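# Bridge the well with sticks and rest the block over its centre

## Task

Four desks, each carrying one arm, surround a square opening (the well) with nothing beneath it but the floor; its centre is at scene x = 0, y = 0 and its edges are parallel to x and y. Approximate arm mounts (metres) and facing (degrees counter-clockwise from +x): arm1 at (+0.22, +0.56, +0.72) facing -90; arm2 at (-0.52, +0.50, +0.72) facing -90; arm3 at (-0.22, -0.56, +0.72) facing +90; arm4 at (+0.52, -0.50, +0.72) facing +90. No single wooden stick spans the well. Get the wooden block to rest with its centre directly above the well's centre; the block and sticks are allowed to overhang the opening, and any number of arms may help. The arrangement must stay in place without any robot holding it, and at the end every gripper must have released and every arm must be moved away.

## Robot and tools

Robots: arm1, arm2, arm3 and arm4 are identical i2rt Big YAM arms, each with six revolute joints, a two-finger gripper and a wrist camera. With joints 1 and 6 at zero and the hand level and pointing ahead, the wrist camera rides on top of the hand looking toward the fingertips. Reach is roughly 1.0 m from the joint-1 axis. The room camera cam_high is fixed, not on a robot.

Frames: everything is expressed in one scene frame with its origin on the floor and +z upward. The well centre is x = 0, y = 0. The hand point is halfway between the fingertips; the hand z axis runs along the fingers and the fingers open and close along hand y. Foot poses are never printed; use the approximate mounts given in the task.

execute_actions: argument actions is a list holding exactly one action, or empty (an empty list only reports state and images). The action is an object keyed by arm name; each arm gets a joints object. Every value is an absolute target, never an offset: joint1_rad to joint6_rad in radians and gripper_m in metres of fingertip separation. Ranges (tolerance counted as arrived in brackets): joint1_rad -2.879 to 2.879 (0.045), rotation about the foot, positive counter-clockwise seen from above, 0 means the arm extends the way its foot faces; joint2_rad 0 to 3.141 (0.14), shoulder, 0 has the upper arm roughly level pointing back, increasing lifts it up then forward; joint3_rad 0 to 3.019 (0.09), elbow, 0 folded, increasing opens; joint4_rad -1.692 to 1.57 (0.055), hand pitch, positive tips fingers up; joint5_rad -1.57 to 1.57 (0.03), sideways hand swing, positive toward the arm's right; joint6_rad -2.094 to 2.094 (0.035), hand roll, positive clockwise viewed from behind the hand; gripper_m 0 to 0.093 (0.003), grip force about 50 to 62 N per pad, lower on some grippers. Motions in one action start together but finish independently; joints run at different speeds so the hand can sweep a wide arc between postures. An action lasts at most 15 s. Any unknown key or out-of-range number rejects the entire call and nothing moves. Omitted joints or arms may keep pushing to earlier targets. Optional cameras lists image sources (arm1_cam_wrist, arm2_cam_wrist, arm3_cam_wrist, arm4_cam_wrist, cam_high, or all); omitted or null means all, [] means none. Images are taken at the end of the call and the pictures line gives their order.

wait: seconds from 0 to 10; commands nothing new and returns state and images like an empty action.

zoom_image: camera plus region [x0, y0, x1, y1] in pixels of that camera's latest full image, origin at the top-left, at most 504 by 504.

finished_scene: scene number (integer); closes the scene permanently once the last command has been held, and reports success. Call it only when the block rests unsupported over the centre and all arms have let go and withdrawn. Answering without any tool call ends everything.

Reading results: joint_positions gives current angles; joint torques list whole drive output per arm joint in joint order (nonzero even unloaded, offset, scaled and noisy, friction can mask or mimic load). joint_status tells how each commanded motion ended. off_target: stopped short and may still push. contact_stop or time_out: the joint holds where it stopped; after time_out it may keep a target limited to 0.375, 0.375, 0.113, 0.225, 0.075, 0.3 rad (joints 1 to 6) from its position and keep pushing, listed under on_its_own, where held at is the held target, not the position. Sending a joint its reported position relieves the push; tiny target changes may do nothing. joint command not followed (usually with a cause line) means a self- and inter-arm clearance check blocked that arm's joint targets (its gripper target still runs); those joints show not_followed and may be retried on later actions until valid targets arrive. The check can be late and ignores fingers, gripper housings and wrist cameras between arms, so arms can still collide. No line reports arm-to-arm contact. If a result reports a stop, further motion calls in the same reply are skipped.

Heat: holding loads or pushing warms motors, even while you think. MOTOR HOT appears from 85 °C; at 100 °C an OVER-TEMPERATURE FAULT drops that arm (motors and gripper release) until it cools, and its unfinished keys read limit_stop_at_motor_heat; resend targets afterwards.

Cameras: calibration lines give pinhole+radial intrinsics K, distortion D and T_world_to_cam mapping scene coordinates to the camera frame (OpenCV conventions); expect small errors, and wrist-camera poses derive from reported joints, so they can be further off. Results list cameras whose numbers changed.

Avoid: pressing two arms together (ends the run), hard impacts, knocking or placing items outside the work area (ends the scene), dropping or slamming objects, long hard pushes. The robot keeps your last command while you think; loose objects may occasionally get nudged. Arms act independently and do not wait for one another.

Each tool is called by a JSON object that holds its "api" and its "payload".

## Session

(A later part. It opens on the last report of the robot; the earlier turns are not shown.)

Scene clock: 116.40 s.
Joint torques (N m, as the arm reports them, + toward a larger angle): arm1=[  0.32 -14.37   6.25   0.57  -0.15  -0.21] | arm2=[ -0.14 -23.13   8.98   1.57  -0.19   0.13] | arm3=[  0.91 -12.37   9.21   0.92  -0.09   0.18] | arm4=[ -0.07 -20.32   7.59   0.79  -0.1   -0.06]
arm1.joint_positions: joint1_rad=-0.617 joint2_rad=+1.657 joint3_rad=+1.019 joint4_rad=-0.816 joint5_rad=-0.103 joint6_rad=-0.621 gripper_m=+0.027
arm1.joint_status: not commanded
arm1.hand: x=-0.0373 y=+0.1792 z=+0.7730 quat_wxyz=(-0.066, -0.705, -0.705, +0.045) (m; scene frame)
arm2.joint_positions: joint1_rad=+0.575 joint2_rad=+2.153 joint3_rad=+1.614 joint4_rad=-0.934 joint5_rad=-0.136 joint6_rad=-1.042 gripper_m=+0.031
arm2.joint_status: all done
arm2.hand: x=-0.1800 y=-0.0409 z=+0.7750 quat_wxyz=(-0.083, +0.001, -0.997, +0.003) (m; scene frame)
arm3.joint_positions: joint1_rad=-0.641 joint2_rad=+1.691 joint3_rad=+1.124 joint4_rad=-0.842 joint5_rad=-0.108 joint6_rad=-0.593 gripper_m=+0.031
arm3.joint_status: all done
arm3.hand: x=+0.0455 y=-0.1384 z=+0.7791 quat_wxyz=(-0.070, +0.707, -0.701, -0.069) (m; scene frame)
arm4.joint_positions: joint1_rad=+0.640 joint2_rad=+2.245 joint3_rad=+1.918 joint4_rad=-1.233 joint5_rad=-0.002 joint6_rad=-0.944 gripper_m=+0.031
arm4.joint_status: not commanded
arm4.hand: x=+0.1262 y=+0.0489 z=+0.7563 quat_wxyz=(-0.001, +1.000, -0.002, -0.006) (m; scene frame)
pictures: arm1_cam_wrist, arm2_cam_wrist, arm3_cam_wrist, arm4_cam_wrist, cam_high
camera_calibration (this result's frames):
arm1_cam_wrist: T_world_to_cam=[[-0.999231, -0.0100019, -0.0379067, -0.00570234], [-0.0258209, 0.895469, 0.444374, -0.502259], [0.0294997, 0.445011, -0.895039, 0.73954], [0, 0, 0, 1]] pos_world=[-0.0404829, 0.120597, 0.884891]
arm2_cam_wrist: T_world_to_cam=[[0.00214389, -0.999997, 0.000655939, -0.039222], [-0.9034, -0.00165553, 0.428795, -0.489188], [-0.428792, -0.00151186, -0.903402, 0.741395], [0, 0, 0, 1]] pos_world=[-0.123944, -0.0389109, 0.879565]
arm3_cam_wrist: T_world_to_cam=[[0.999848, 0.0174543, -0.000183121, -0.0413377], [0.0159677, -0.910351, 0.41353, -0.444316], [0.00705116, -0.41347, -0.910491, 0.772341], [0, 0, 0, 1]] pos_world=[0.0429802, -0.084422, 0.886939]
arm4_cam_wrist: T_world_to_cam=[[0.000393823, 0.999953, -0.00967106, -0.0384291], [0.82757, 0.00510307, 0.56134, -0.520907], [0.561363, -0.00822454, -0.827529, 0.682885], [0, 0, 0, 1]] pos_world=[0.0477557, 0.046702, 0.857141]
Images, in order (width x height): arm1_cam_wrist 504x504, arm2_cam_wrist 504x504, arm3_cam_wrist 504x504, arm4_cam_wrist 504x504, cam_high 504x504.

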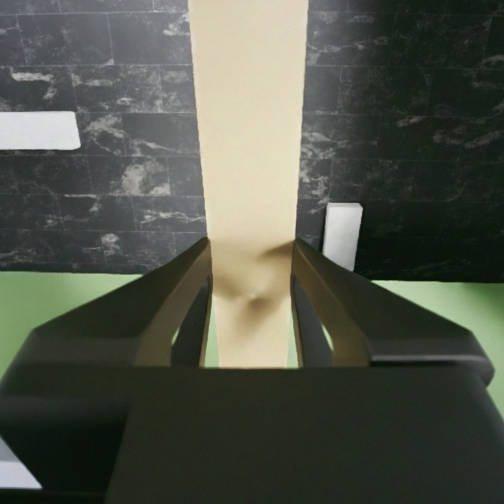

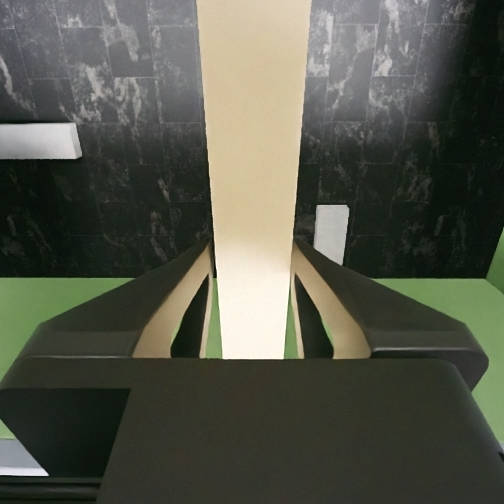

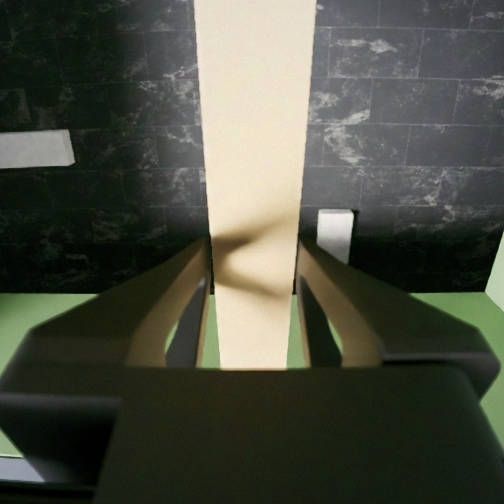

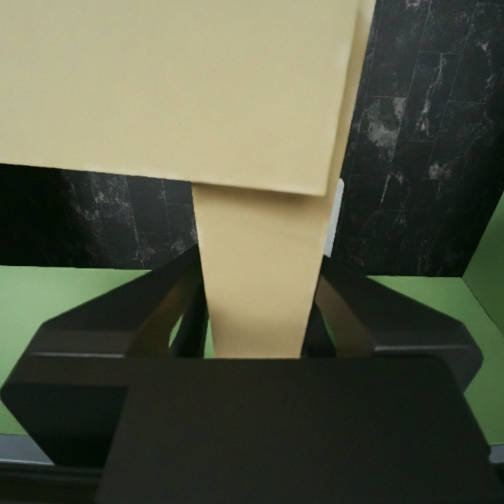

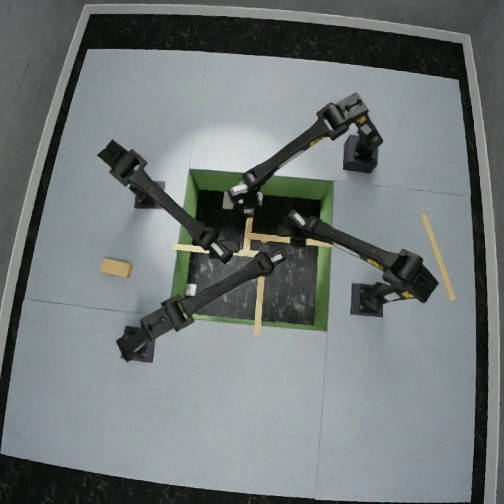

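{"api": "execute_actions", "payload": {"actions": [{"arm3": {"joints": {"gripper_m": 0.05}}, "arm2": {"joints": {"gripper_m": 0.05}}}], "cameras": []}}

{"api": "execute_actions", "payload": {"actions": [{"arm3": {"joints": {"joint3_rad": 1.085, "joint4_rad": -0.77}}, "arm2": {"joints": {"joint3_rad": 1.578, "joint4_rad": -0.88}}}], "cameras": ["arm2_cam_wrist", "arm3_cam_wrist", "cam_high"]}}

Scene clock: 117.20 s.
Joint torques (N m, as the arm reports them, + toward a larger angle): arm1=[  0.38 -14.27   6.26   0.57  -0.14  -0.21] | arm2=[  0.05 -22.42   8.66   1.49  -0.22   0.15] | arm3=[  0.9  -12.21   9.14   0.91  -0.09   0.19] | arm4=[  0.34 -20.31   7.65   0.79  -0.1   -0.05]
arm1.joint_positions: joint1_rad=-0.617 joint2_rad=+1.657 joint3_rad=+1.019 joint4_rad=-0.816 joint5_rad=-0.103 joint6_rad=-0.621 gripper_m=+0.027
arm1.joint_status: not commanded
arm1.hand: x=-0.0373 y=+0.1792 z=+0.7730 quat_wxyz=(-0.066, -0.705, -0.705, +0.045) (m; scene frame)
arm2.joint_positions: joint1_rad=+0.575 joint2_rad=+2.153 joint3_rad=+1.614 joint4_rad=-0.934 joint5_rad=-0.136 joint6_rad=-1.042 gripper_m=+0.050
arm2.joint_status: all done
arm2.hand: x=-0.1800 y=-0.0409 z=+0.7750 quat_wxyz=(-0.083, +0.001, -0.997, +0.003) (m; scene frame)
arm3.joint_positions: joint1_rad=-0.641 joint2_rad=+1.691 joint3_rad=+1.124 joint4_rad=-0.842 joint5_rad=-0.108 joint6_rad=-0.593 gripper_m=+0.050
arm3.joint_status: all done
arm3.hand: x=+0.0455 y=-0.1384 z=+0.7791 quat_wxyz=(-0.070, +0.707, -0.701, -0.069) (m; scene frame)
arm4.joint_positions: joint1_rad=+0.640 joint2_rad=+2.245 joint3_rad=+1.918 joint4_rad=-1.233 joint5_rad=-0.002 joint6_rad=-0.944 gripper_m=+0.031
arm4.joint_status: not commanded
arm4.hand: x=+0.1262 y=+0.0489 z=+0.7563 quat_wxyz=(-0.001, +1.000, -0.002, -0.006) (m; scene frame)
pictures: none
No camera images: the call's "cameras" was empty. Leave "cameras" out to get every camera's image.

Scene clock: 118.00 s.
Joint torques (N m, as the arm reports them, + toward a larger angle): arm1=[  0.35 -14.33   6.26   0.57  -0.14  -0.21] | arm2=[ -0.03 -22.85   8.87   1.54  -0.22   0.15] | arm3=[  1.   -12.27   7.94   0.99  -0.1    0.19] | arm4=[  0.46 -20.27   7.56   0.79  -0.1   -0.06]
arm1.joint_positions: joint1_rad=-0.617 joint2_rad=+1.657 joint3_rad=+1.019 joint4_rad=-0.816 joint5_rad=-0.103 joint6_rad=-0.621 gripper_m=+0.027
arm1.joint_status: not commanded
arm1.hand: x=-0.0373 y=+0.1792 z=+0.7730 quat_wxyz=(-0.066, -0.705, -0.705, +0.045) (m; scene frame)
arm2.joint_positions: joint1_rad=+0.575 joint2_rad=+2.153 joint3_rad=+1.579 joint4_rad=-0.896 joint5_rad=-0.136 joint6_rad=-1.042 gripper_m=+0.050
arm2.joint_status: all done
arm2.hand: x=-0.1834 y=-0.0351 z=+0.7636 quat_wxyz=(-0.083, +0.001, -0.997, +0.004) (m; scene frame)
arm3.joint_positions: joint1_rad=-0.641 joint2_rad=+1.691 joint3_rad=+1.080 joint4_rad=-0.786 joint5_rad=-0.108 joint6_rad=-0.593 gripper_m=+0.050
arm3.joint_status: all done
arm3.hand: x=+0.0420 y=-0.1436 z=+0.7658 quat_wxyz=(-0.076, +0.707, -0.700, -0.070) (m; scene frame)
arm4.joint_positions: joint1_rad=+0.640 joint2_rad=+2.245 joint3_rad=+1.918 joint4_rad=-1.233 joint5_rad=-0.002 joint6_rad=-0.944 gripper_m=+0.031
arm4.joint_status: not commanded
arm4.hand: x=+0.1262 y=+0.0489 z=+0.7563 quat_wxyz=(-0.001, +1.000, -0.002, -0.006) (m; scene frame)
pictures: arm2_cam_wrist, arm3_cam_wrist, cam_high
camera_calibration (this result's frames):
arm2_cam_wrist: T_world_to_cam=[[0.00213317, -0.999994, 0.0026388, -0.0348994], [-0.903892, -0.00079939, 0.42776, -0.486567], [-0.427756, -0.00329767, -0.903888, 0.730188], [0, 0, 0, 1]] pos_world=[-0.127388, -0.0328803, 0.868235]
arm3_cam_wrist: T_world_to_cam=[[0.999825, 0.0174111, 0.00681633, -0.0431116], [0.0131681, -0.91449, 0.404394, -0.436944], [0.0132744, -0.404233, -0.91456, 0.762272], [0, 0, 0, 1]] pos_world=[0.0387391, -0.0906947, 0.874134]
Images, in order (width x height): arm2_cam_wrist 504x504, arm3_cam_wrist 504x504, cam_high 504x504.

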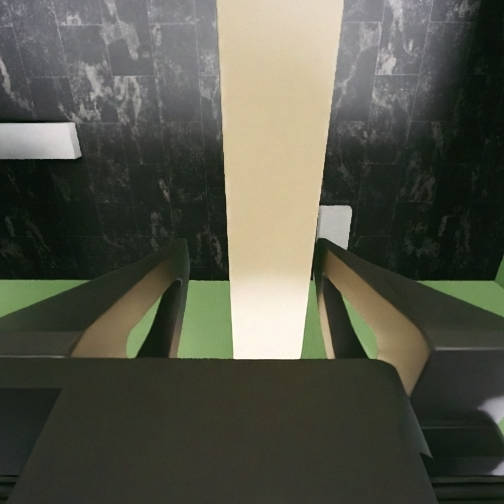

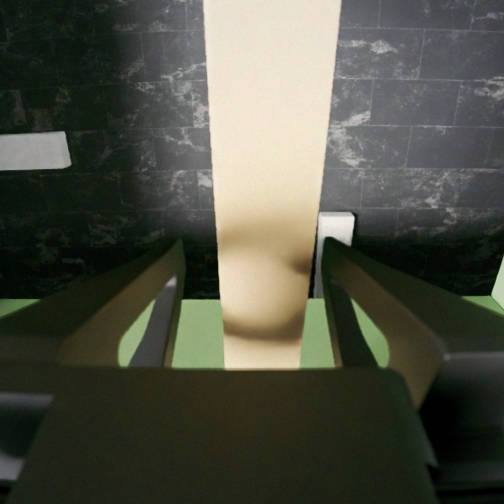

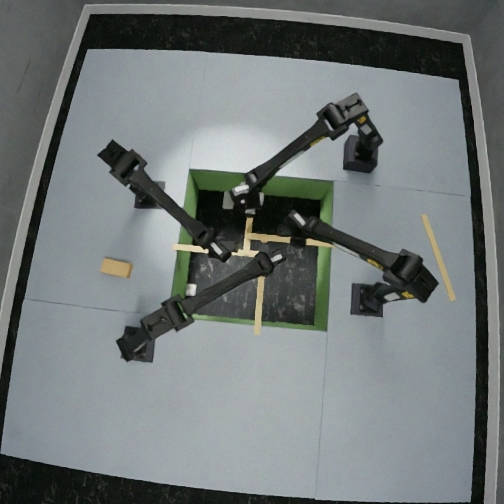

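{"api": "execute_actions", "payload": {"actions": [{"arm3": {"joints": {"gripper_m": 0.034}}, "arm2": {"joints": {"gripper_m": 0.031}}}]}}

{"api": "zoom_image", "payload": {"camera": "cam_high", "region": [225, 215, 295, 275]}}

Scene clock: 118.73 s.
Joint torques (N m, as the arm reports them, + toward a larger angle): arm1=[  0.37 -14.26   6.26   0.58  -0.14  -0.2 ] | arm2=[  0.13 -22.87   8.8    1.37  -0.22   0.17] | arm3=[  0.9  -12.09   7.96   0.97  -0.09   0.19] | arm4=[  0.52 -20.32   7.57   0.79  -0.1   -0.06]
arm1.joint_positions: joint1_rad=-0.617 joint2_rad=+1.657 joint3_rad=+1.019 joint4_rad=-0.816 joint5_rad=-0.103 joint6_rad=-0.621 gripper_m=+0.027
arm1.joint_status: not commanded
arm1.hand: x=-0.0373 y=+0.1792 z=+0.7730 quat_wxyz=(-0.066, -0.705, -0.705, +0.045) (m; scene frame)
arm2.joint_positions: joint1_rad=+0.575 joint2_rad=+2.153 joint3_rad=+1.579 joint4_rad=-0.895 joint5_rad=-0.136 joint6_rad=-1.042 gripper_m=+0.031
arm2.joint_status: all done
arm2.hand: x=-0.1833 y=-0.0352 z=+0.7636 quat_wxyz=(-0.083, +0.001, -0.997, +0.005) (m; scene frame)
arm3.joint_positions: joint1_rad=-0.641 joint2_rad=+1.691 joint3_rad=+1.080 joint4_rad=-0.785 joint5_rad=-0.108 joint6_rad=-0.593 gripper_m=+0.034
arm3.joint_status: all done
arm3.hand: x=+0.0421 y=-0.1435 z=+0.7658 quat_wxyz=(-0.076, +0.707, -0.700, -0.070) (m; scene frame)
arm4.joint_positions: joint1_rad=+0.640 joint2_rad=+2.245 joint3_rad=+1.918 joint4_rad=-1.233 joint5_rad=-0.002 joint6_rad=-0.944 gripper_m=+0.031
arm4.joint_status: not commanded
arm4.hand: x=+0.1262 y=+0.0489 z=+0.7563 quat_wxyz=(-0.001, +1.000, -0.002, -0.006) (m; scene frame)
pictures: arm1_cam_wrist, arm2_cam_wrist, arm3_cam_wrist, arm4_cam_wrist, cam_high
camera_calibration (this result's frames):
arm1_cam_wrist: T_world_to_cam=[[-0.999231, -0.0100019, -0.0379067, -0.00570234], [-0.0258209, 0.895469, 0.444374, -0.502259], [0.0294997, 0.445011, -0.895039, 0.73954], [0, 0, 0, 1]] pos_world=[-0.0404829, 0.120597, 0.884891]
arm2_cam_wrist: T_world_to_cam=[[0.0021291, -0.999992, 0.00329974, -0.0355657], [-0.904056, -0.000514465, 0.427415, -0.486247], [-0.42741, -0.00389316, -0.90405, 0.730408], [0, 0, 0, 1]] pos_world=[-0.127335, -0.032972, 0.868271]
arm3_cam_wrist: T_world_to_cam=[[0.999824, 0.0174087, 0.00703505, -0.0433323], [0.0130817, -0.914618, 0.404107, -0.436677], [0.0134693, -0.403944, -0.914685, 0.762446], [0, 0, 0, 1]] pos_world=[0.0387674, -0.0906527, 0.874166]
arm4_cam_wrist: T_world_to_cam=[[0.000393823, 0.999953, -0.00967106, -0.0384291], [0.82757, 0.00510307, 0.56134, -0.520907], [0.561363, -0.00822454, -0.827529, 0.682885], [0, 0, 0, 1]] pos_world=[0.0477557, 0.046702, 0.857141]
Images, in order (width x height): arm1_cam_wrist 504x504, arm2_cam_wrist 504x504, arm3_cam_wrist 504x504, arm4_cam_wrist 504x504, cam_high 504x504.

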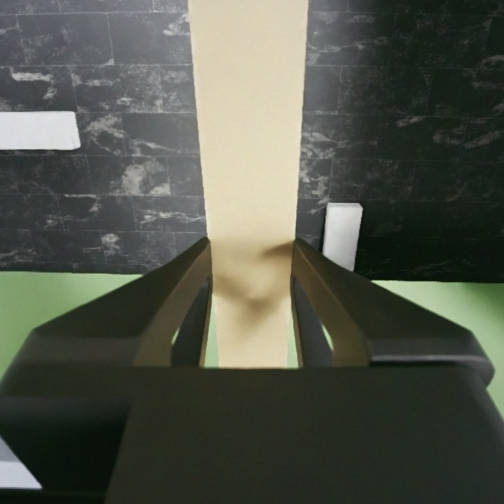

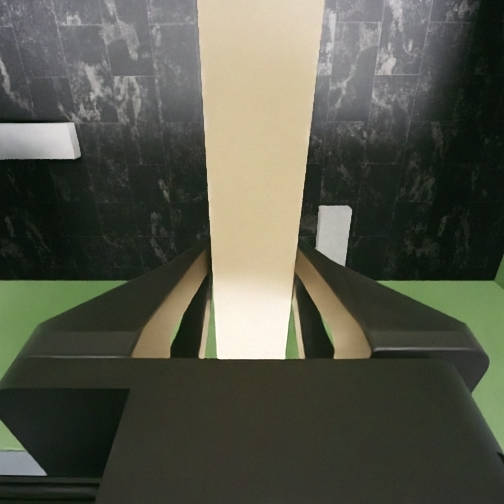

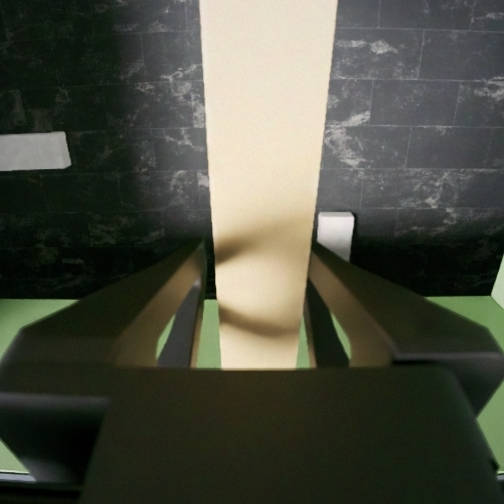

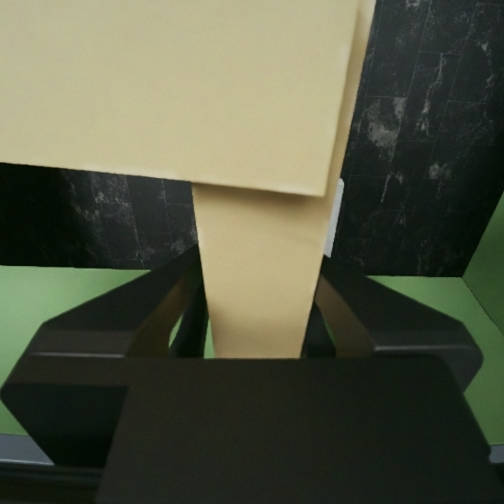

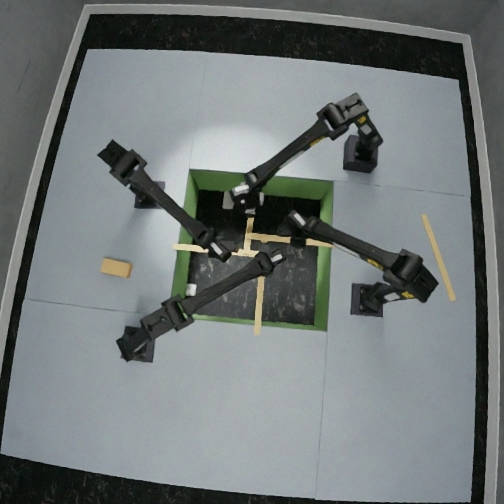

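Region (225, 215, 295, 275) of cam_high's 504x504 image, scaled by 7.200, with more detail than that image has; it fills the top 432 rows of this view, and the rest is white.

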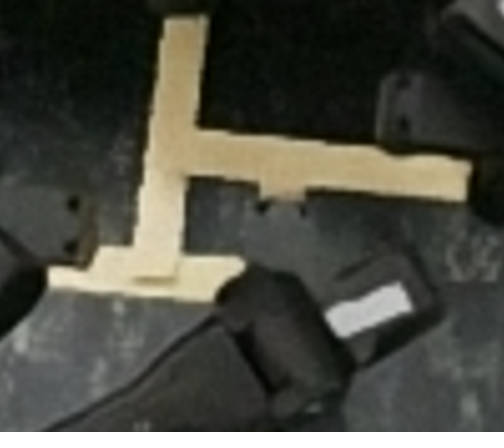

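{"api": "execute_actions", "payload": {"actions": [{"arm2": {"joints": {"gripper_m": 0.024}}}], "cameras": []}}

{"api": "execute_actions", "payload": {"actions": [{"arm2": {"joints": {"gripper_m": 0.03}}}], "cameras": ["arm2_cam_wrist", "arm4_cam_wrist", "cam_high"]}}

{"api": "zoom_image", "payload": {"camera": "cam_high", "region": [225, 215, 295, 275]}}

Scene clock: 119.40 s.
Joint torques (N m, as the arm reports them, + toward a larger angle): arm1=[  0.39 -14.6    6.26   0.57  -0.15  -0.21] | arm2=[ -0.09 -22.79   8.88   1.48  -0.2    0.18] | arm3=[  0.92 -11.98   7.96   0.97  -0.1    0.18] | arm4=[  0.41 -20.24   7.62   0.75  -0.11  -0.06]
arm1.joint_positions: joint1_rad=-0.617 joint2_rad=+1.657 joint3_rad=+1.019 joint4_rad=-0.816 joint5_rad=-0.103 joint6_rad=-0.621 gripper_m=+0.027
arm1.joint_status: not commanded
arm1.hand: x=-0.0373 y=+0.1792 z=+0.7730 quat_wxyz=(-0.066, -0.705, -0.705, +0.045) (m; scene frame)
arm2.joint_positions: joint1_rad=+0.575 joint2_rad=+2.153 joint3_rad=+1.579 joint4_rad=-0.895 joint5_rad=-0.136 joint6_rad=-1.041 gripper_m=+0.028
arm2.joint_status: gripper_m off_target (ended at +0.028, target +0.024)
arm2.hand: x=-0.1833 y=-0.0352 z=+0.7636 quat_wxyz=(-0.083, +0.001, -0.997, +0.005) (m; scene frame)
arm3.joint_positions: joint1_rad=-0.641 joint2_rad=+1.691 joint3_rad=+1.080 joint4_rad=-0.785 joint5_rad=-0.108 joint6_rad=-0.593 gripper_m=+0.034
arm3.joint_status: not commanded
arm3.hand: x=+0.0421 y=-0.1435 z=+0.7658 quat_wxyz=(-0.076, +0.707, -0.700, -0.070) (m; scene frame)
arm4.joint_positions: joint1_rad=+0.640 joint2_rad=+2.245 joint3_rad=+1.918 joint4_rad=-1.233 joint5_rad=-0.002 joint6_rad=-0.944 gripper_m=+0.031
arm4.joint_status: not commanded
arm4.hand: x=+0.1262 y=+0.0489 z=+0.7563 quat_wxyz=(-0.001, +1.000, -0.002, -0.006) (m; scene frame)
pictures: none
No camera images: the call's "cameras" was empty. Leave "cameras" out to get every camera's image.

Scene clock: 119.80 s.
Joint torques (N m, as the arm reports them, + toward a larger angle): arm1=[  0.36 -14.3    6.26   0.57  -0.14  -0.2 ] | arm2=[  0.17 -23.21   9.05   1.4   -0.29   0.16] | arm3=[  0.89 -12.07   7.96   0.97  -0.09   0.18] | arm4=[  0.33 -20.35   7.63   0.75  -0.11  -0.06]
arm1.joint_positions: joint1_rad=-0.617 joint2_rad=+1.657 joint3_rad=+1.019 joint4_rad=-0.816 joint5_rad=-0.103 joint6_rad=-0.621 gripper_m=+0.027
arm1.joint_status: not commanded
arm1.hand: x=-0.0373 y=+0.1792 z=+0.7730 quat_wxyz=(-0.066, -0.705, -0.705, +0.045) (m; scene frame)
arm2.joint_positions: joint1_rad=+0.575 joint2_rad=+2.153 joint3_rad=+1.579 joint4_rad=-0.895 joint5_rad=-0.136 joint6_rad=-1.041 gripper_m=+0.030
arm2.joint_status: all done
arm2.hand: x=-0.1833 y=-0.0352 z=+0.7636 quat_wxyz=(-0.083, +0.001, -0.997, +0.005) (m; scene frame)
arm3.joint_positions: joint1_rad=-0.641 joint2_rad=+1.691 joint3_rad=+1.080 joint4_rad=-0.785 joint5_rad=-0.108 joint6_rad=-0.593 gripper_m=+0.034
arm3.joint_status: not commanded
arm3.hand: x=+0.0421 y=-0.1435 z=+0.7658 quat_wxyz=(-0.076, +0.707, -0.700, -0.070) (m; scene frame)
arm4.joint_positions: joint1_rad=+0.640 joint2_rad=+2.245 joint3_rad=+1.918 joint4_rad=-1.233 joint5_rad=-0.002 joint6_rad=-0.944 gripper_m=+0.031
arm4.joint_status: not commanded
arm4.hand: x=+0.1262 y=+0.0489 z=+0.7563 quat_wxyz=(-0.001, +1.000, -0.002, -0.006) (m; scene frame)
pictures: arm2_cam_wrist, arm4_cam_wrist, cam_high
camera_calibration (this result's frames):
arm2_cam_wrist: T_world_to_cam=[[0.00175294, -0.999993, 0.0032363, -0.0355862], [-0.904057, -0.000201529, 0.427412, -0.486234], [-0.427408, -0.00367503, -0.904051, 0.730417], [0, 0, 0, 1]] pos_world=[-0.127334, -0.0329997, 0.868272]
arm4_cam_wrist: T_world_to_cam=[[0.000393823, 0.999953, -0.00967106, -0.0384291], [0.82757, 0.00510307, 0.56134, -0.520907], [0.561363, -0.00822454, -0.827529, 0.682885], [0, 0, 0, 1]] pos_world=[0.0477557, 0.046702, 0.857141]
Images, in order (width x height): arm2_cam_wrist 504x504, arm4_cam_wrist 504x504, cam_high 504x504.

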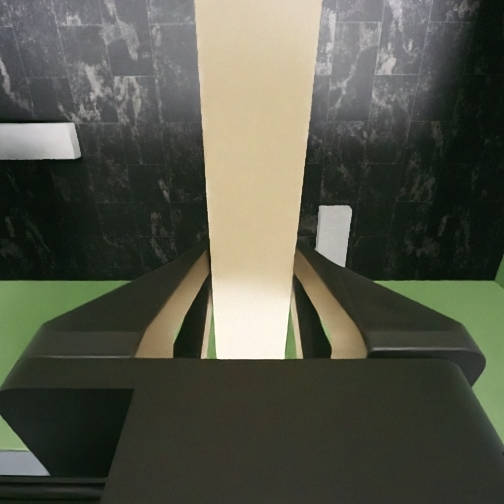

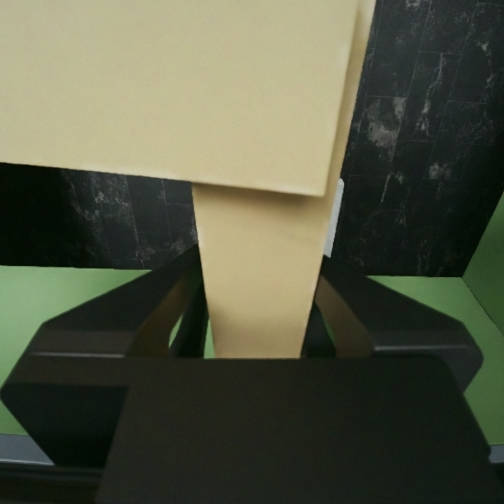

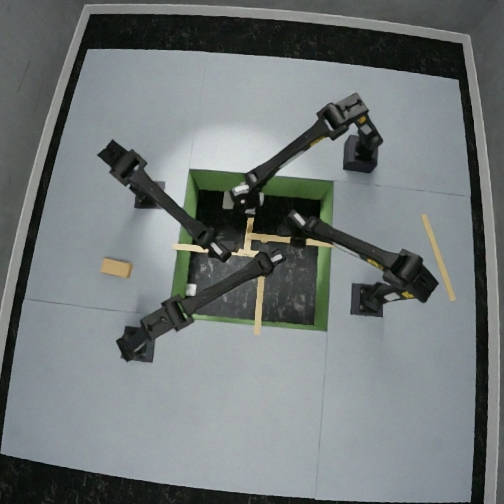

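Region (225, 215, 295, 275) of cam_high's 504x504 image, scaled by 7.200, with more detail than that image has; it fills the top 432 rows of this view, and the rest is white.

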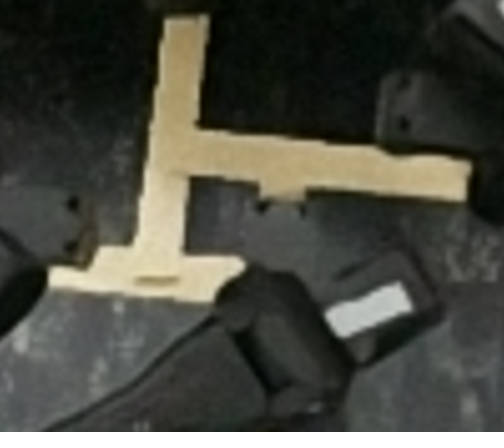

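{"api": "execute_actions", "payload": {"actions": [{"arm2": {"joints": {"gripper_m": 0.014}}}], "cameras": []}}

{"api": "execute_actions", "payload": {"actions": [{"arm2": {"joints": {"gripper_m": 0.03}}}], "cameras": ["arm2_cam_wrist", "arm4_cam_wrist", "cam_high"]}}

{"api": "zoom_image", "payload": {"camera": "cam_high", "region": [225, 215, 295, 275]}}

Scene clock: 120.50 s.
Joint torques (N m, as the arm reports them, + toward a larger angle): arm1=[  0.39 -14.3    6.26   0.56  -0.14  -0.2 ] | arm2=[ -0.33 -22.26   8.91   1.53  -0.23   0.16] | arm3=[  0.9  -12.1    7.97   0.97  -0.09   0.18] | arm4=[  0.41 -20.34   7.63   0.74  -0.11  -0.06]
arm1.joint_positions: joint1_rad=-0.617 joint2_rad=+1.657 joint3_rad=+1.019 joint4_rad=-0.816 joint5_rad=-0.103 joint6_rad=-0.621 gripper_m=+0.027
arm1.joint_status: not commanded
arm1.hand: x=-0.0373 y=+0.1792 z=+0.7730 quat_wxyz=(-0.066, -0.705, -0.705, +0.045) (m; scene frame)
arm2.joint_positions: joint1_rad=+0.575 joint2_rad=+2.153 joint3_rad=+1.579 joint4_rad=-0.895 joint5_rad=-0.136 joint6_rad=-1.041 gripper_m=+0.028
arm2.joint_status: gripper_m off_target (ended at +0.028, target +0.014)
arm2.hand: x=-0.1833 y=-0.0352 z=+0.7636 quat_wxyz=(-0.083, +0.001, -0.997, +0.005) (m; scene frame)
arm3.joint_positions: joint1_rad=-0.641 joint2_rad=+1.691 joint3_rad=+1.080 joint4_rad=-0.785 joint5_rad=-0.108 joint6_rad=-0.593 gripper_m=+0.034
arm3.joint_status: not commanded
arm3.hand: x=+0.0421 y=-0.1435 z=+0.7658 quat_wxyz=(-0.076, +0.707, -0.700, -0.070) (m; scene frame)
arm4.joint_positions: joint1_rad=+0.640 joint2_rad=+2.245 joint3_rad=+1.918 joint4_rad=-1.233 joint5_rad=-0.002 joint6_rad=-0.944 gripper_m=+0.031
arm4.joint_status: not commanded
arm4.hand: x=+0.1262 y=+0.0489 z=+0.7563 quat_wxyz=(-0.001, +1.000, -0.002, -0.006) (m; scene frame)
pictures: none
No camera images: the call's "cameras" was empty. Leave "cameras" out to get every camera's image.

Scene clock: 120.97 s.
Joint torques (N m, as the arm reports them, + toward a larger angle): arm1=[  0.35 -14.28   6.26   0.57  -0.14  -0.2 ] | arm2=[ -0.22 -22.54   9.02   1.31  -0.24   0.14] | arm3=[  0.96 -12.06   7.97   0.97  -0.1    0.18] | arm4=[  0.29 -20.11   7.6    0.79  -0.11  -0.05]
arm1.joint_positions: joint1_rad=-0.617 joint2_rad=+1.657 joint3_rad=+1.019 joint4_rad=-0.816 joint5_rad=-0.103 joint6_rad=-0.621 gripper_m=+0.027
arm1.joint_status: not commanded
arm1.hand: x=-0.0373 y=+0.1792 z=+0.7730 quat_wxyz=(-0.066, -0.705, -0.705, +0.045) (m; scene frame)
arm2.joint_positions: joint1_rad=+0.575 joint2_rad=+2.153 joint3_rad=+1.579 joint4_rad=-0.895 joint5_rad=-0.136 joint6_rad=-1.041 gripper_m=+0.030
arm2.joint_status: all done
arm2.hand: x=-0.1833 y=-0.0352 z=+0.7636 quat_wxyz=(-0.083, +0.001, -0.997, +0.005) (m; scene frame)
arm3.joint_positions: joint1_rad=-0.641 joint2_rad=+1.691 joint3_rad=+1.080 joint4_rad=-0.785 joint5_rad=-0.108 joint6_rad=-0.593 gripper_m=+0.034
arm3.joint_status: not commanded
arm3.hand: x=+0.0421 y=-0.1435 z=+0.7658 quat_wxyz=(-0.076, +0.707, -0.700, -0.070) (m; scene frame)
arm4.joint_positions: joint1_rad=+0.640 joint2_rad=+2.245 joint3_rad=+1.918 joint4_rad=-1.233 joint5_rad=-0.002 joint6_rad=-0.944 gripper_m=+0.031
arm4.joint_status: not commanded
arm4.hand: x=+0.1262 y=+0.0489 z=+0.7563 quat_wxyz=(-0.001, +1.000, -0.002, -0.006) (m; scene frame)
pictures: arm2_cam_wrist, arm4_cam_wrist, cam_high
camera_calibration (this result's frames):
arm2_cam_wrist: T_world_to_cam=[[0.00137679, -0.999994, 0.00317285, -0.0356067], [-0.904059, 0.000111408, 0.427408, -0.48622], [-0.427406, -0.0034569, -0.904053, 0.730427], [0, 0, 0, 1]] pos_world=[-0.127334, -0.0330274, 0.868272]
arm4_cam_wrist: T_world_to_cam=[[0.000393823, 0.999953, -0.00967106, -0.0384291], [0.82757, 0.00510307, 0.56134, -0.520907], [0.561363, -0.00822454, -0.827529, 0.682885], [0, 0, 0, 1]] pos_world=[0.0477557, 0.046702, 0.857141]
Images, in order (width x height): arm2_cam_wrist 504x504, arm4_cam_wrist 504x504, cam_high 504x504.

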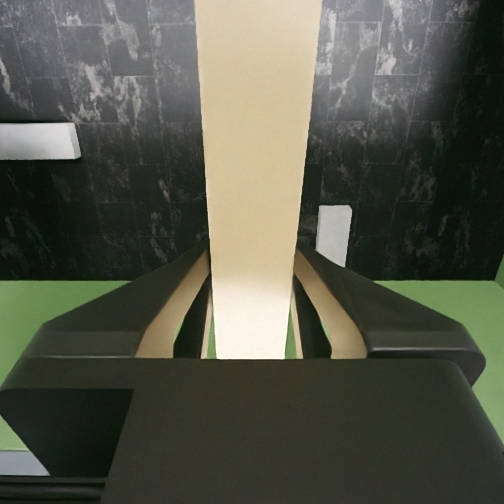

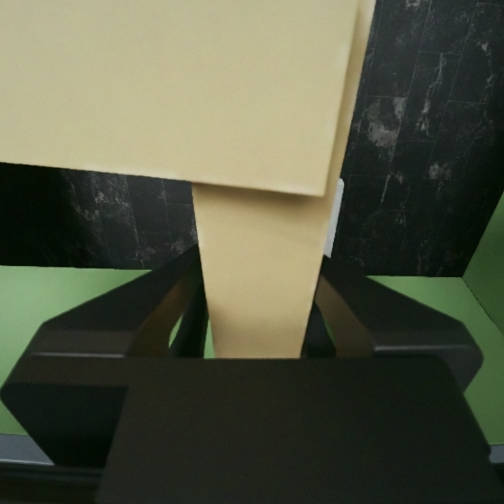

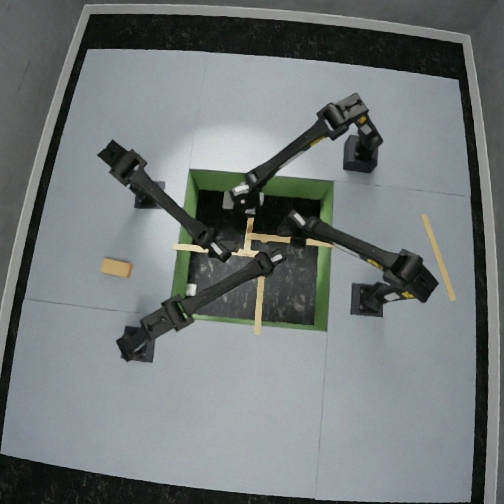

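Region (225, 215, 295, 275) of cam_high's 504x504 image, scaled by 7.200, with more detail than that image has; it fills the top 432 rows of this view, and the rest is white.

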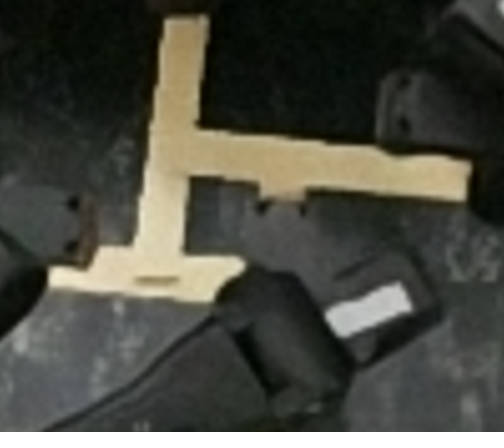

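{"api": "execute_actions", "payload": {"actions": [{"arm1": {"joints": {"joint2_rad": 1.68}}}], "cameras": ["arm4_cam_wrist"]}}

Scene clock: 121.90 s.
Joint torques (N m, as the arm reports them, + toward a larger angle): arm1=[  0.31 -13.58   6.21   0.55  -0.14  -0.19] | arm2=[ -0.34 -22.68   9.01   1.33  -0.27   0.14] | arm3=[  0.91 -12.06   7.95   0.98  -0.09   0.19] | arm4=[  0.53 -20.21   7.61   0.8   -0.11  -0.06]
arm1.joint_positions: joint1_rad=-0.617 joint2_rad=+1.667 joint3_rad=+1.019 joint4_rad=-0.816 joint5_rad=-0.103 joint6_rad=-0.621 gripper_m=+0.027
arm1.joint_status: all done
arm1.hand: x=-0.0366 y=+0.1800 z=+0.7686 quat_wxyz=(-0.065, -0.705, -0.705, +0.040) (m; scene frame)
arm2.joint_positions: joint1_rad=+0.575 joint2_rad=+2.153 joint3_rad=+1.579 joint4_rad=-0.895 joint5_rad=-0.136 joint6_rad=-1.041 gripper_m=+0.030
arm2.joint_status: not commanded
arm2.hand: x=-0.1833 y=-0.0352 z=+0.7636 quat_wxyz=(-0.083, +0.001, -0.997, +0.005) (m; scene frame)
arm3.joint_positions: joint1_rad=-0.641 joint2_rad=+1.691 joint3_rad=+1.080 joint4_rad=-0.785 joint5_rad=-0.108 joint6_rad=-0.593 gripper_m=+0.034
arm3.joint_status: not commanded
arm3.hand: x=+0.0421 y=-0.1435 z=+0.7658 quat_wxyz=(-0.076, +0.707, -0.700, -0.070) (m; scene frame)
arm4.joint_positions: joint1_rad=+0.640 joint2_rad=+2.245 joint3_rad=+1.918 joint4_rad=-1.233 joint5_rad=-0.002 joint6_rad=-0.944 gripper_m=+0.031
arm4.joint_status: not commanded
arm4.hand: x=+0.1262 y=+0.0489 z=+0.7563 quat_wxyz=(-0.001, +1.000, -0.002, -0.006) (m; scene frame)
pictures: arm4_cam_wrist
camera_calibration (this result's frames):
arm4_cam_wrist: T_world_to_cam=[[0.000393823, 0.999953, -0.00967106, -0.0384291], [0.82757, 0.00510307, 0.56134, -0.520907], [0.561363, -0.00822454, -0.827529, 0.682885], [0, 0, 0, 1]] pos_world=[0.0477557, 0.046702, 0.857141]
Images, in order (width x height): arm4_cam_wrist 504x504.

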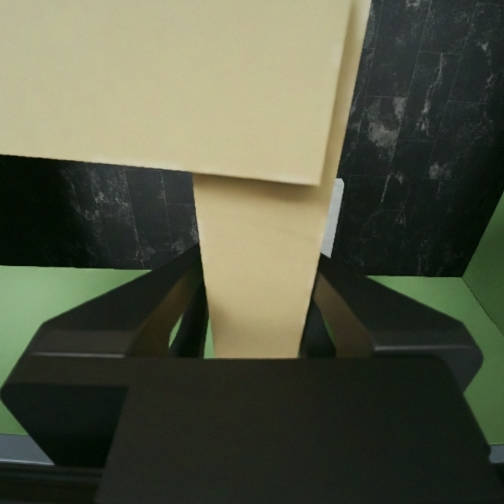

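{"api": "execute_actions", "payload": {"actions": [{"arm1": {"joints": {"joint2_rad": 1.687}}}], "cameras": ["arm1_cam_wrist", "arm4_cam_wrist", "cam_high"]}}

Scene clock: 122.63 s.
Joint torques (N m, as the arm reports them, + toward a larger angle): arm1=[  0.39 -13.6    6.18   0.54  -0.14  -0.21] | arm2=[  0.04 -23.14   9.04   1.57  -0.22   0.14] | arm3=[  0.91 -12.08   7.96   0.97  -0.09   0.19] | arm4=[  0.7  -20.34   7.58   0.78  -0.13  -0.05]
arm1.joint_positions: joint1_rad=-0.617 joint2_rad=+1.673 joint3_rad=+1.019 joint4_rad=-0.816 joint5_rad=-0.103 joint6_rad=-0.621 gripper_m=+0.027
arm1.joint_status: all done
arm1.hand: x=-0.0362 y=+0.1805 z=+0.7661 quat_wxyz=(-0.065, -0.705, -0.705, +0.037) (m; scene frame)
arm2.joint_positions: joint1_rad=+0.575 joint2_rad=+2.153 joint3_rad=+1.579 joint4_rad=-0.895 joint5_rad=-0.136 joint6_rad=-1.041 gripper_m=+0.030
arm2.joint_status: not commanded
arm2.hand: x=-0.1833 y=-0.0352 z=+0.7636 quat_wxyz=(-0.083, +0.001, -0.997, +0.005) (m; scene frame)
arm3.joint_positions: joint1_rad=-0.641 joint2_rad=+1.691 joint3_rad=+1.080 joint4_rad=-0.785 joint5_rad=-0.108 joint6_rad=-0.593 gripper_m=+0.034
arm3.joint_status: not commanded
arm3.hand: x=+0.0421 y=-0.1435 z=+0.7658 quat_wxyz=(-0.076, +0.707, -0.700, -0.070) (m; scene frame)
arm4.joint_positions: joint1_rad=+0.640 joint2_rad=+2.245 joint3_rad=+1.918 joint4_rad=-1.233 joint5_rad=-0.002 joint6_rad=-0.944 gripper_m=+0.031
arm4.joint_status: not commanded
arm4.hand: x=+0.1262 y=+0.0489 z=+0.7563 quat_wxyz=(-0.001, +1.000, -0.002, -0.006) (m; scene frame)
pictures: arm1_cam_wrist, arm4_cam_wrist, cam_high
camera_calibration (this result's frames):
arm1_cam_wrist: T_world_to_cam=[[-0.998829, -0.00965643, -0.0474086, 0.00234267], [-0.0302301, 0.88962, 0.455701, -0.508104], [0.0377752, 0.4566, -0.88887, 0.726179], [0, 0, 0, 1]] pos_world=[-0.0404516, 0.120468, 0.877133]
arm4_cam_wrist: T_world_to_cam=[[0.000393823, 0.999953, -0.00967106, -0.0384291], [0.82757, 0.00510307, 0.56134, -0.520907], [0.561363, -0.00822454, -0.827529, 0.682885], [0, 0, 0, 1]] pos_world=[0.0477557, 0.046702, 0.857141]
Images, in order (width x height): arm1_cam_wrist 504x504, arm4_cam_wrist 504x504, cam_high 504x504.

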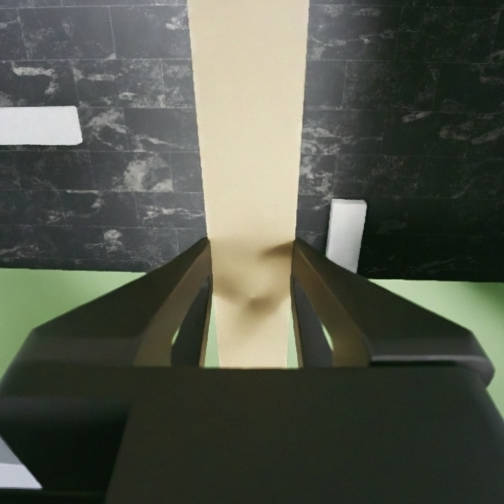

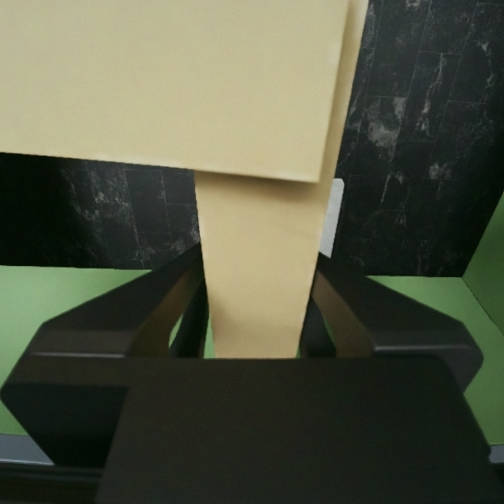

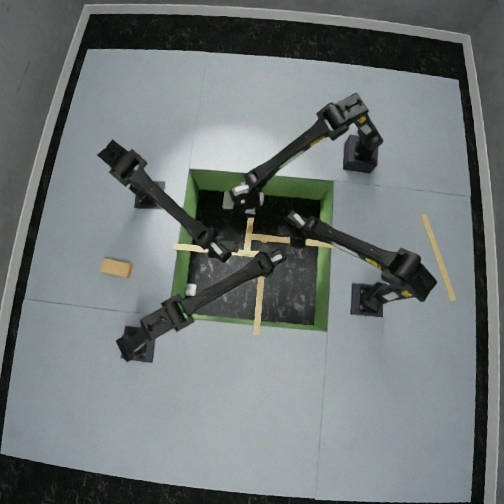

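{"api": "execute_actions", "payload": {"actions": [{"arm1": {"joints": {"gripper_m": 0.0295}}}]}}

{"api": "zoom_image", "payload": {"camera": "cam_high", "region": [160, 160, 345, 345]}}

Scene clock: 123.53 s.
Joint torques (N m, as the arm reports them, + toward a larger angle): arm1=[  0.42 -13.24   6.17   0.54  -0.14  -0.21] | arm2=[ -0.75 -22.67   8.88   1.49  -0.31   0.13] | arm3=[  0.81 -12.01   7.95   0.96  -0.09   0.19] | arm4=[  0.48 -20.46   7.63   0.75  -0.1   -0.04]
arm1.joint_positions: joint1_rad=-0.617 joint2_rad=+1.673 joint3_rad=+1.019 joint4_rad=-0.816 joint5_rad=-0.103 joint6_rad=-0.621 gripper_m=+0.029
arm1.joint_status: all done
arm1.hand: x=-0.0362 y=+0.1805 z=+0.7661 quat_wxyz=(-0.065, -0.705, -0.705, +0.037) (m; scene frame)
arm2.joint_positions: joint1_rad=+0.575 joint2_rad=+2.153 joint3_rad=+1.579 joint4_rad=-0.895 joint5_rad=-0.136 joint6_rad=-1.041 gripper_m=+0.030
arm2.joint_status: not commanded
arm2.hand: x=-0.1833 y=-0.0352 z=+0.7636 quat_wxyz=(-0.083, +0.001, -0.997, +0.005) (m; scene frame)
arm3.joint_positions: joint1_rad=-0.641 joint2_rad=+1.691 joint3_rad=+1.080 joint4_rad=-0.785 joint5_rad=-0.108 joint6_rad=-0.593 gripper_m=+0.034
arm3.joint_status: not commanded
arm3.hand: x=+0.0421 y=-0.1435 z=+0.7658 quat_wxyz=(-0.076, +0.707, -0.700, -0.070) (m; scene frame)
arm4.joint_positions: joint1_rad=+0.640 joint2_rad=+2.245 joint3_rad=+1.918 joint4_rad=-1.233 joint5_rad=-0.002 joint6_rad=-0.944 gripper_m=+0.031
arm4.joint_status: not commanded
arm4.hand: x=+0.1262 y=+0.0489 z=+0.7563 quat_wxyz=(-0.001, +1.000, -0.002, -0.006) (m; scene frame)
pictures: arm1_cam_wrist, arm2_cam_wrist, arm3_cam_wrist, arm4_cam_wrist, cam_high
camera_calibration (this result's frames):
arm1_cam_wrist: T_world_to_cam=[[-0.998829, -0.00965643, -0.0474086, 0.00234267], [-0.0302301, 0.88962, 0.455701, -0.508104], [0.0377752, 0.4566, -0.88887, 0.726179], [0, 0, 0, 1]] pos_world=[-0.0404516, 0.120468, 0.877133]
arm2_cam_wrist: T_world_to_cam=[[0.00137679, -0.999994, 0.00317285, -0.0356067], [-0.904059, 0.000111408, 0.427408, -0.48622], [-0.427406, -0.0034569, -0.904053, 0.730427], [0, 0, 0, 1]] pos_world=[-0.127334, -0.0330274, 0.868272]
arm3_cam_wrist: T_world_to_cam=[[0.999824, 0.0174087, 0.00703505, -0.0433323], [0.0130817, -0.914618, 0.404107, -0.436677], [0.0134693, -0.403944, -0.914685, 0.762446], [0, 0, 0, 1]] pos_world=[0.0387674, -0.0906527, 0.874166]
arm4_cam_wrist: T_world_to_cam=[[0.000393823, 0.999953, -0.00967106, -0.0384291], [0.82757, 0.00510307, 0.56134, -0.520907], [0.561363, -0.00822454, -0.827529, 0.682885], [0, 0, 0, 1]] pos_world=[0.0477557, 0.046702, 0.857141]
Images, in order (width x height): arm1_cam_wrist 504x504, arm2_cam_wrist 504x504, arm3_cam_wrist 504x504, arm4_cam_wrist 504x504, cam_high 504x504.

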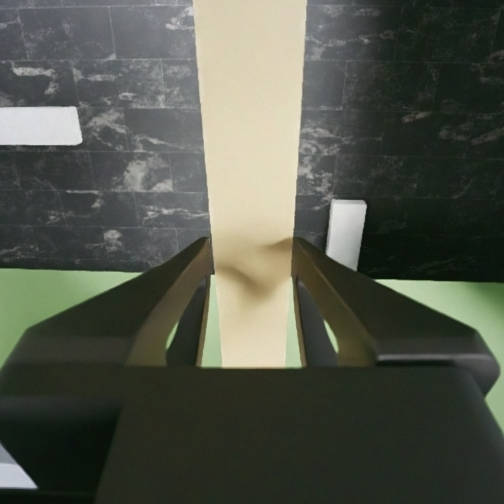

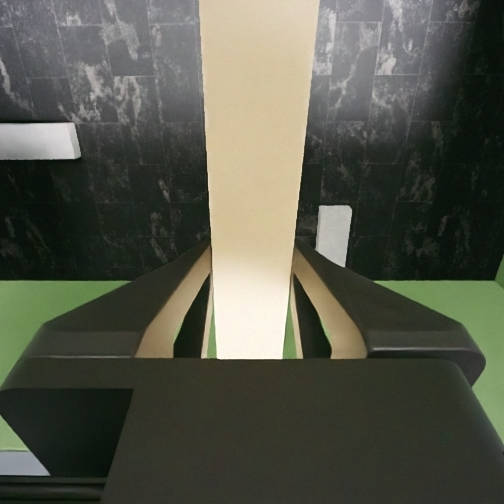

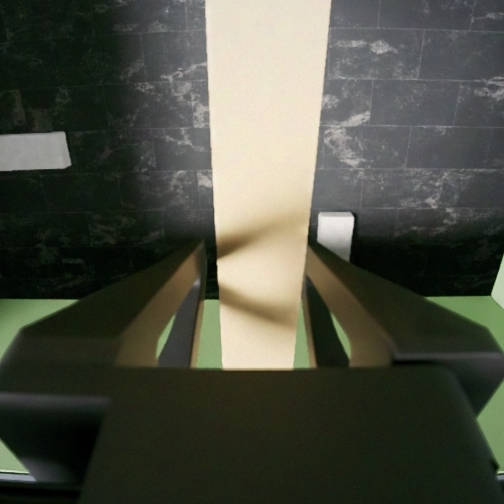

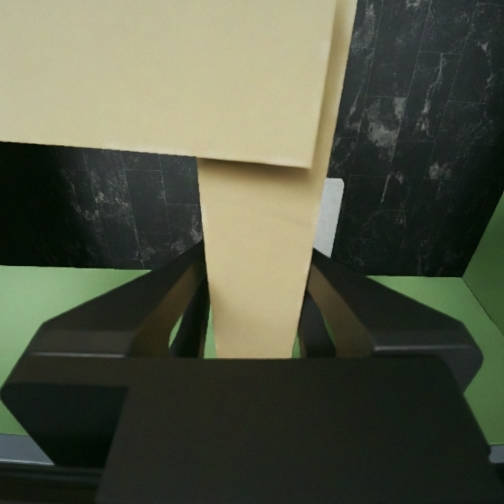

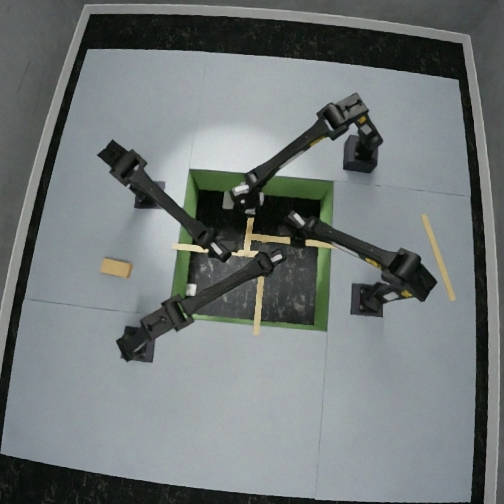

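Region (160, 160, 345, 345) of cam_high's 504x504 image, scaled by 2.724, with more detail than that image has.

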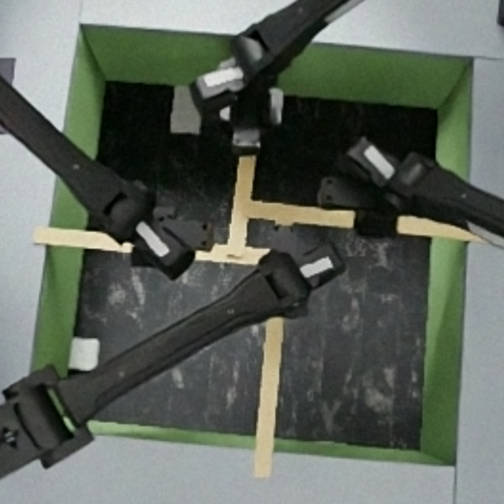

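{"api": "execute_actions", "payload": {"actions": [], "cameras": ["arm1_cam_wrist", "arm4_cam_wrist", "cam_high"]}}

{"api": "zoom_image", "payload": {"camera": "cam_high", "region": [225, 215, 295, 275]}}

Scene clock: 123.73 s.
Joint torques (N m, as the arm reports them, + toward a larger angle): arm1=[  0.39 -13.89   6.17   0.53  -0.14  -0.21] | arm2=[  0.18 -22.58   8.85   1.37  -0.19   0.14] | arm3=[  0.92 -12.06   7.98   0.97  -0.09   0.18] | arm4=[  0.29 -20.22   7.64   0.77  -0.1   -0.04]
arm1.joint_positions: joint1_rad=-0.617 joint2_rad=+1.673 joint3_rad=+1.019 joint4_rad=-0.816 joint5_rad=-0.103 joint6_rad=-0.621 gripper_m=+0.029
arm1.joint_status: all done
arm1.hand: x=-0.0362 y=+0.1805 z=+0.7661 quat_wxyz=(-0.065, -0.705, -0.705, +0.037) (m; scene frame)
arm2.joint_positions: joint1_rad=+0.575 joint2_rad=+2.153 joint3_rad=+1.579 joint4_rad=-0.895 joint5_rad=-0.136 joint6_rad=-1.041 gripper_m=+0.030
arm2.joint_status: not commanded
arm2.hand: x=-0.1833 y=-0.0352 z=+0.7636 quat_wxyz=(-0.083, +0.001, -0.997, +0.005) (m; scene frame)
arm3.joint_positions: joint1_rad=-0.641 joint2_rad=+1.691 joint3_rad=+1.080 joint4_rad=-0.785 joint5_rad=-0.108 joint6_rad=-0.593 gripper_m=+0.034
arm3.joint_status: not commanded
arm3.hand: x=+0.0421 y=-0.1435 z=+0.7658 quat_wxyz=(-0.076, +0.707, -0.700, -0.070) (m; scene frame)
arm4.joint_positions: joint1_rad=+0.640 joint2_rad=+2.245 joint3_rad=+1.918 joint4_rad=-1.233 joint5_rad=-0.002 joint6_rad=-0.944 gripper_m=+0.031
arm4.joint_status: not commanded
arm4.hand: x=+0.1262 y=+0.0489 z=+0.7563 quat_wxyz=(-0.001, +1.000, -0.002, -0.006) (m; scene frame)
pictures: arm1_cam_wrist, arm4_cam_wrist, cam_high
camera_calibration (this result's frames):
arm1_cam_wrist: T_world_to_cam=[[-0.998829, -0.00965643, -0.0474086, 0.00234267], [-0.0302301, 0.88962, 0.455701, -0.508104], [0.0377752, 0.4566, -0.88887, 0.726179], [0, 0, 0, 1]] pos_world=[-0.0404516, 0.120468, 0.877133]
arm4_cam_wrist: T_world_to_cam=[[0.000393823, 0.999953, -0.00967106, -0.0384291], [0.82757, 0.00510307, 0.56134, -0.520907], [0.561363, -0.00822454, -0.827529, 0.682885], [0, 0, 0, 1]] pos_world=[0.0477557, 0.046702, 0.857141]
Images, in order (width x height): arm1_cam_wrist 504x504, arm4_cam_wrist 504x504, cam_high 504x504.

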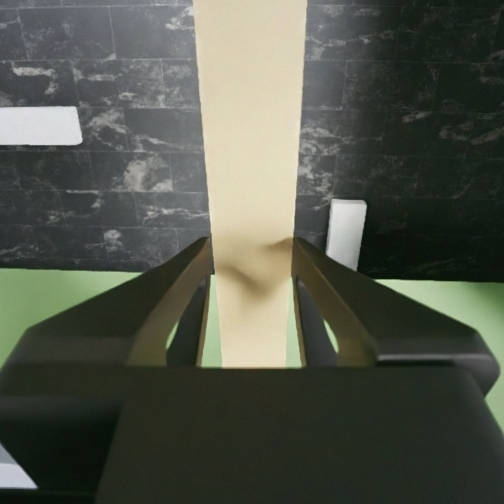

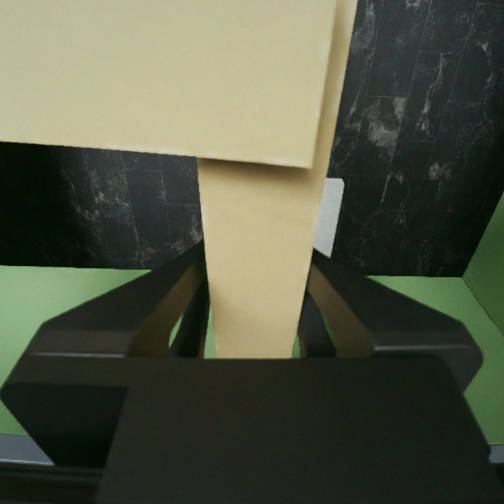

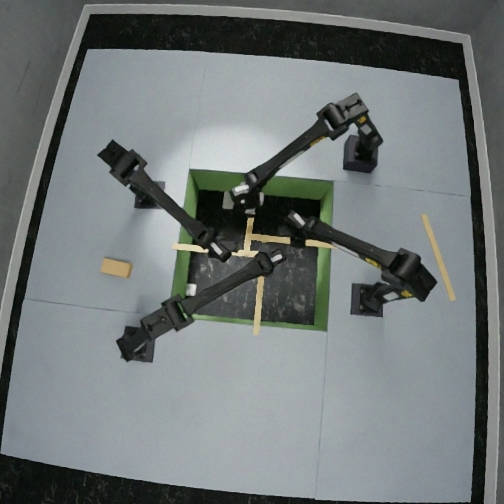

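Region (225, 215, 295, 275) of cam_high's 504x504 image, scaled by 7.200, with more detail than that image has; it fills the top 432 rows of this view, and the rest is white.

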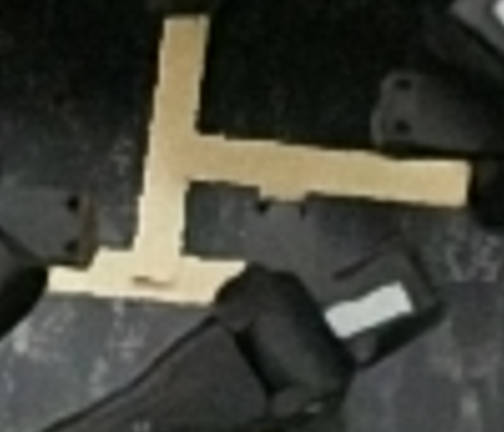

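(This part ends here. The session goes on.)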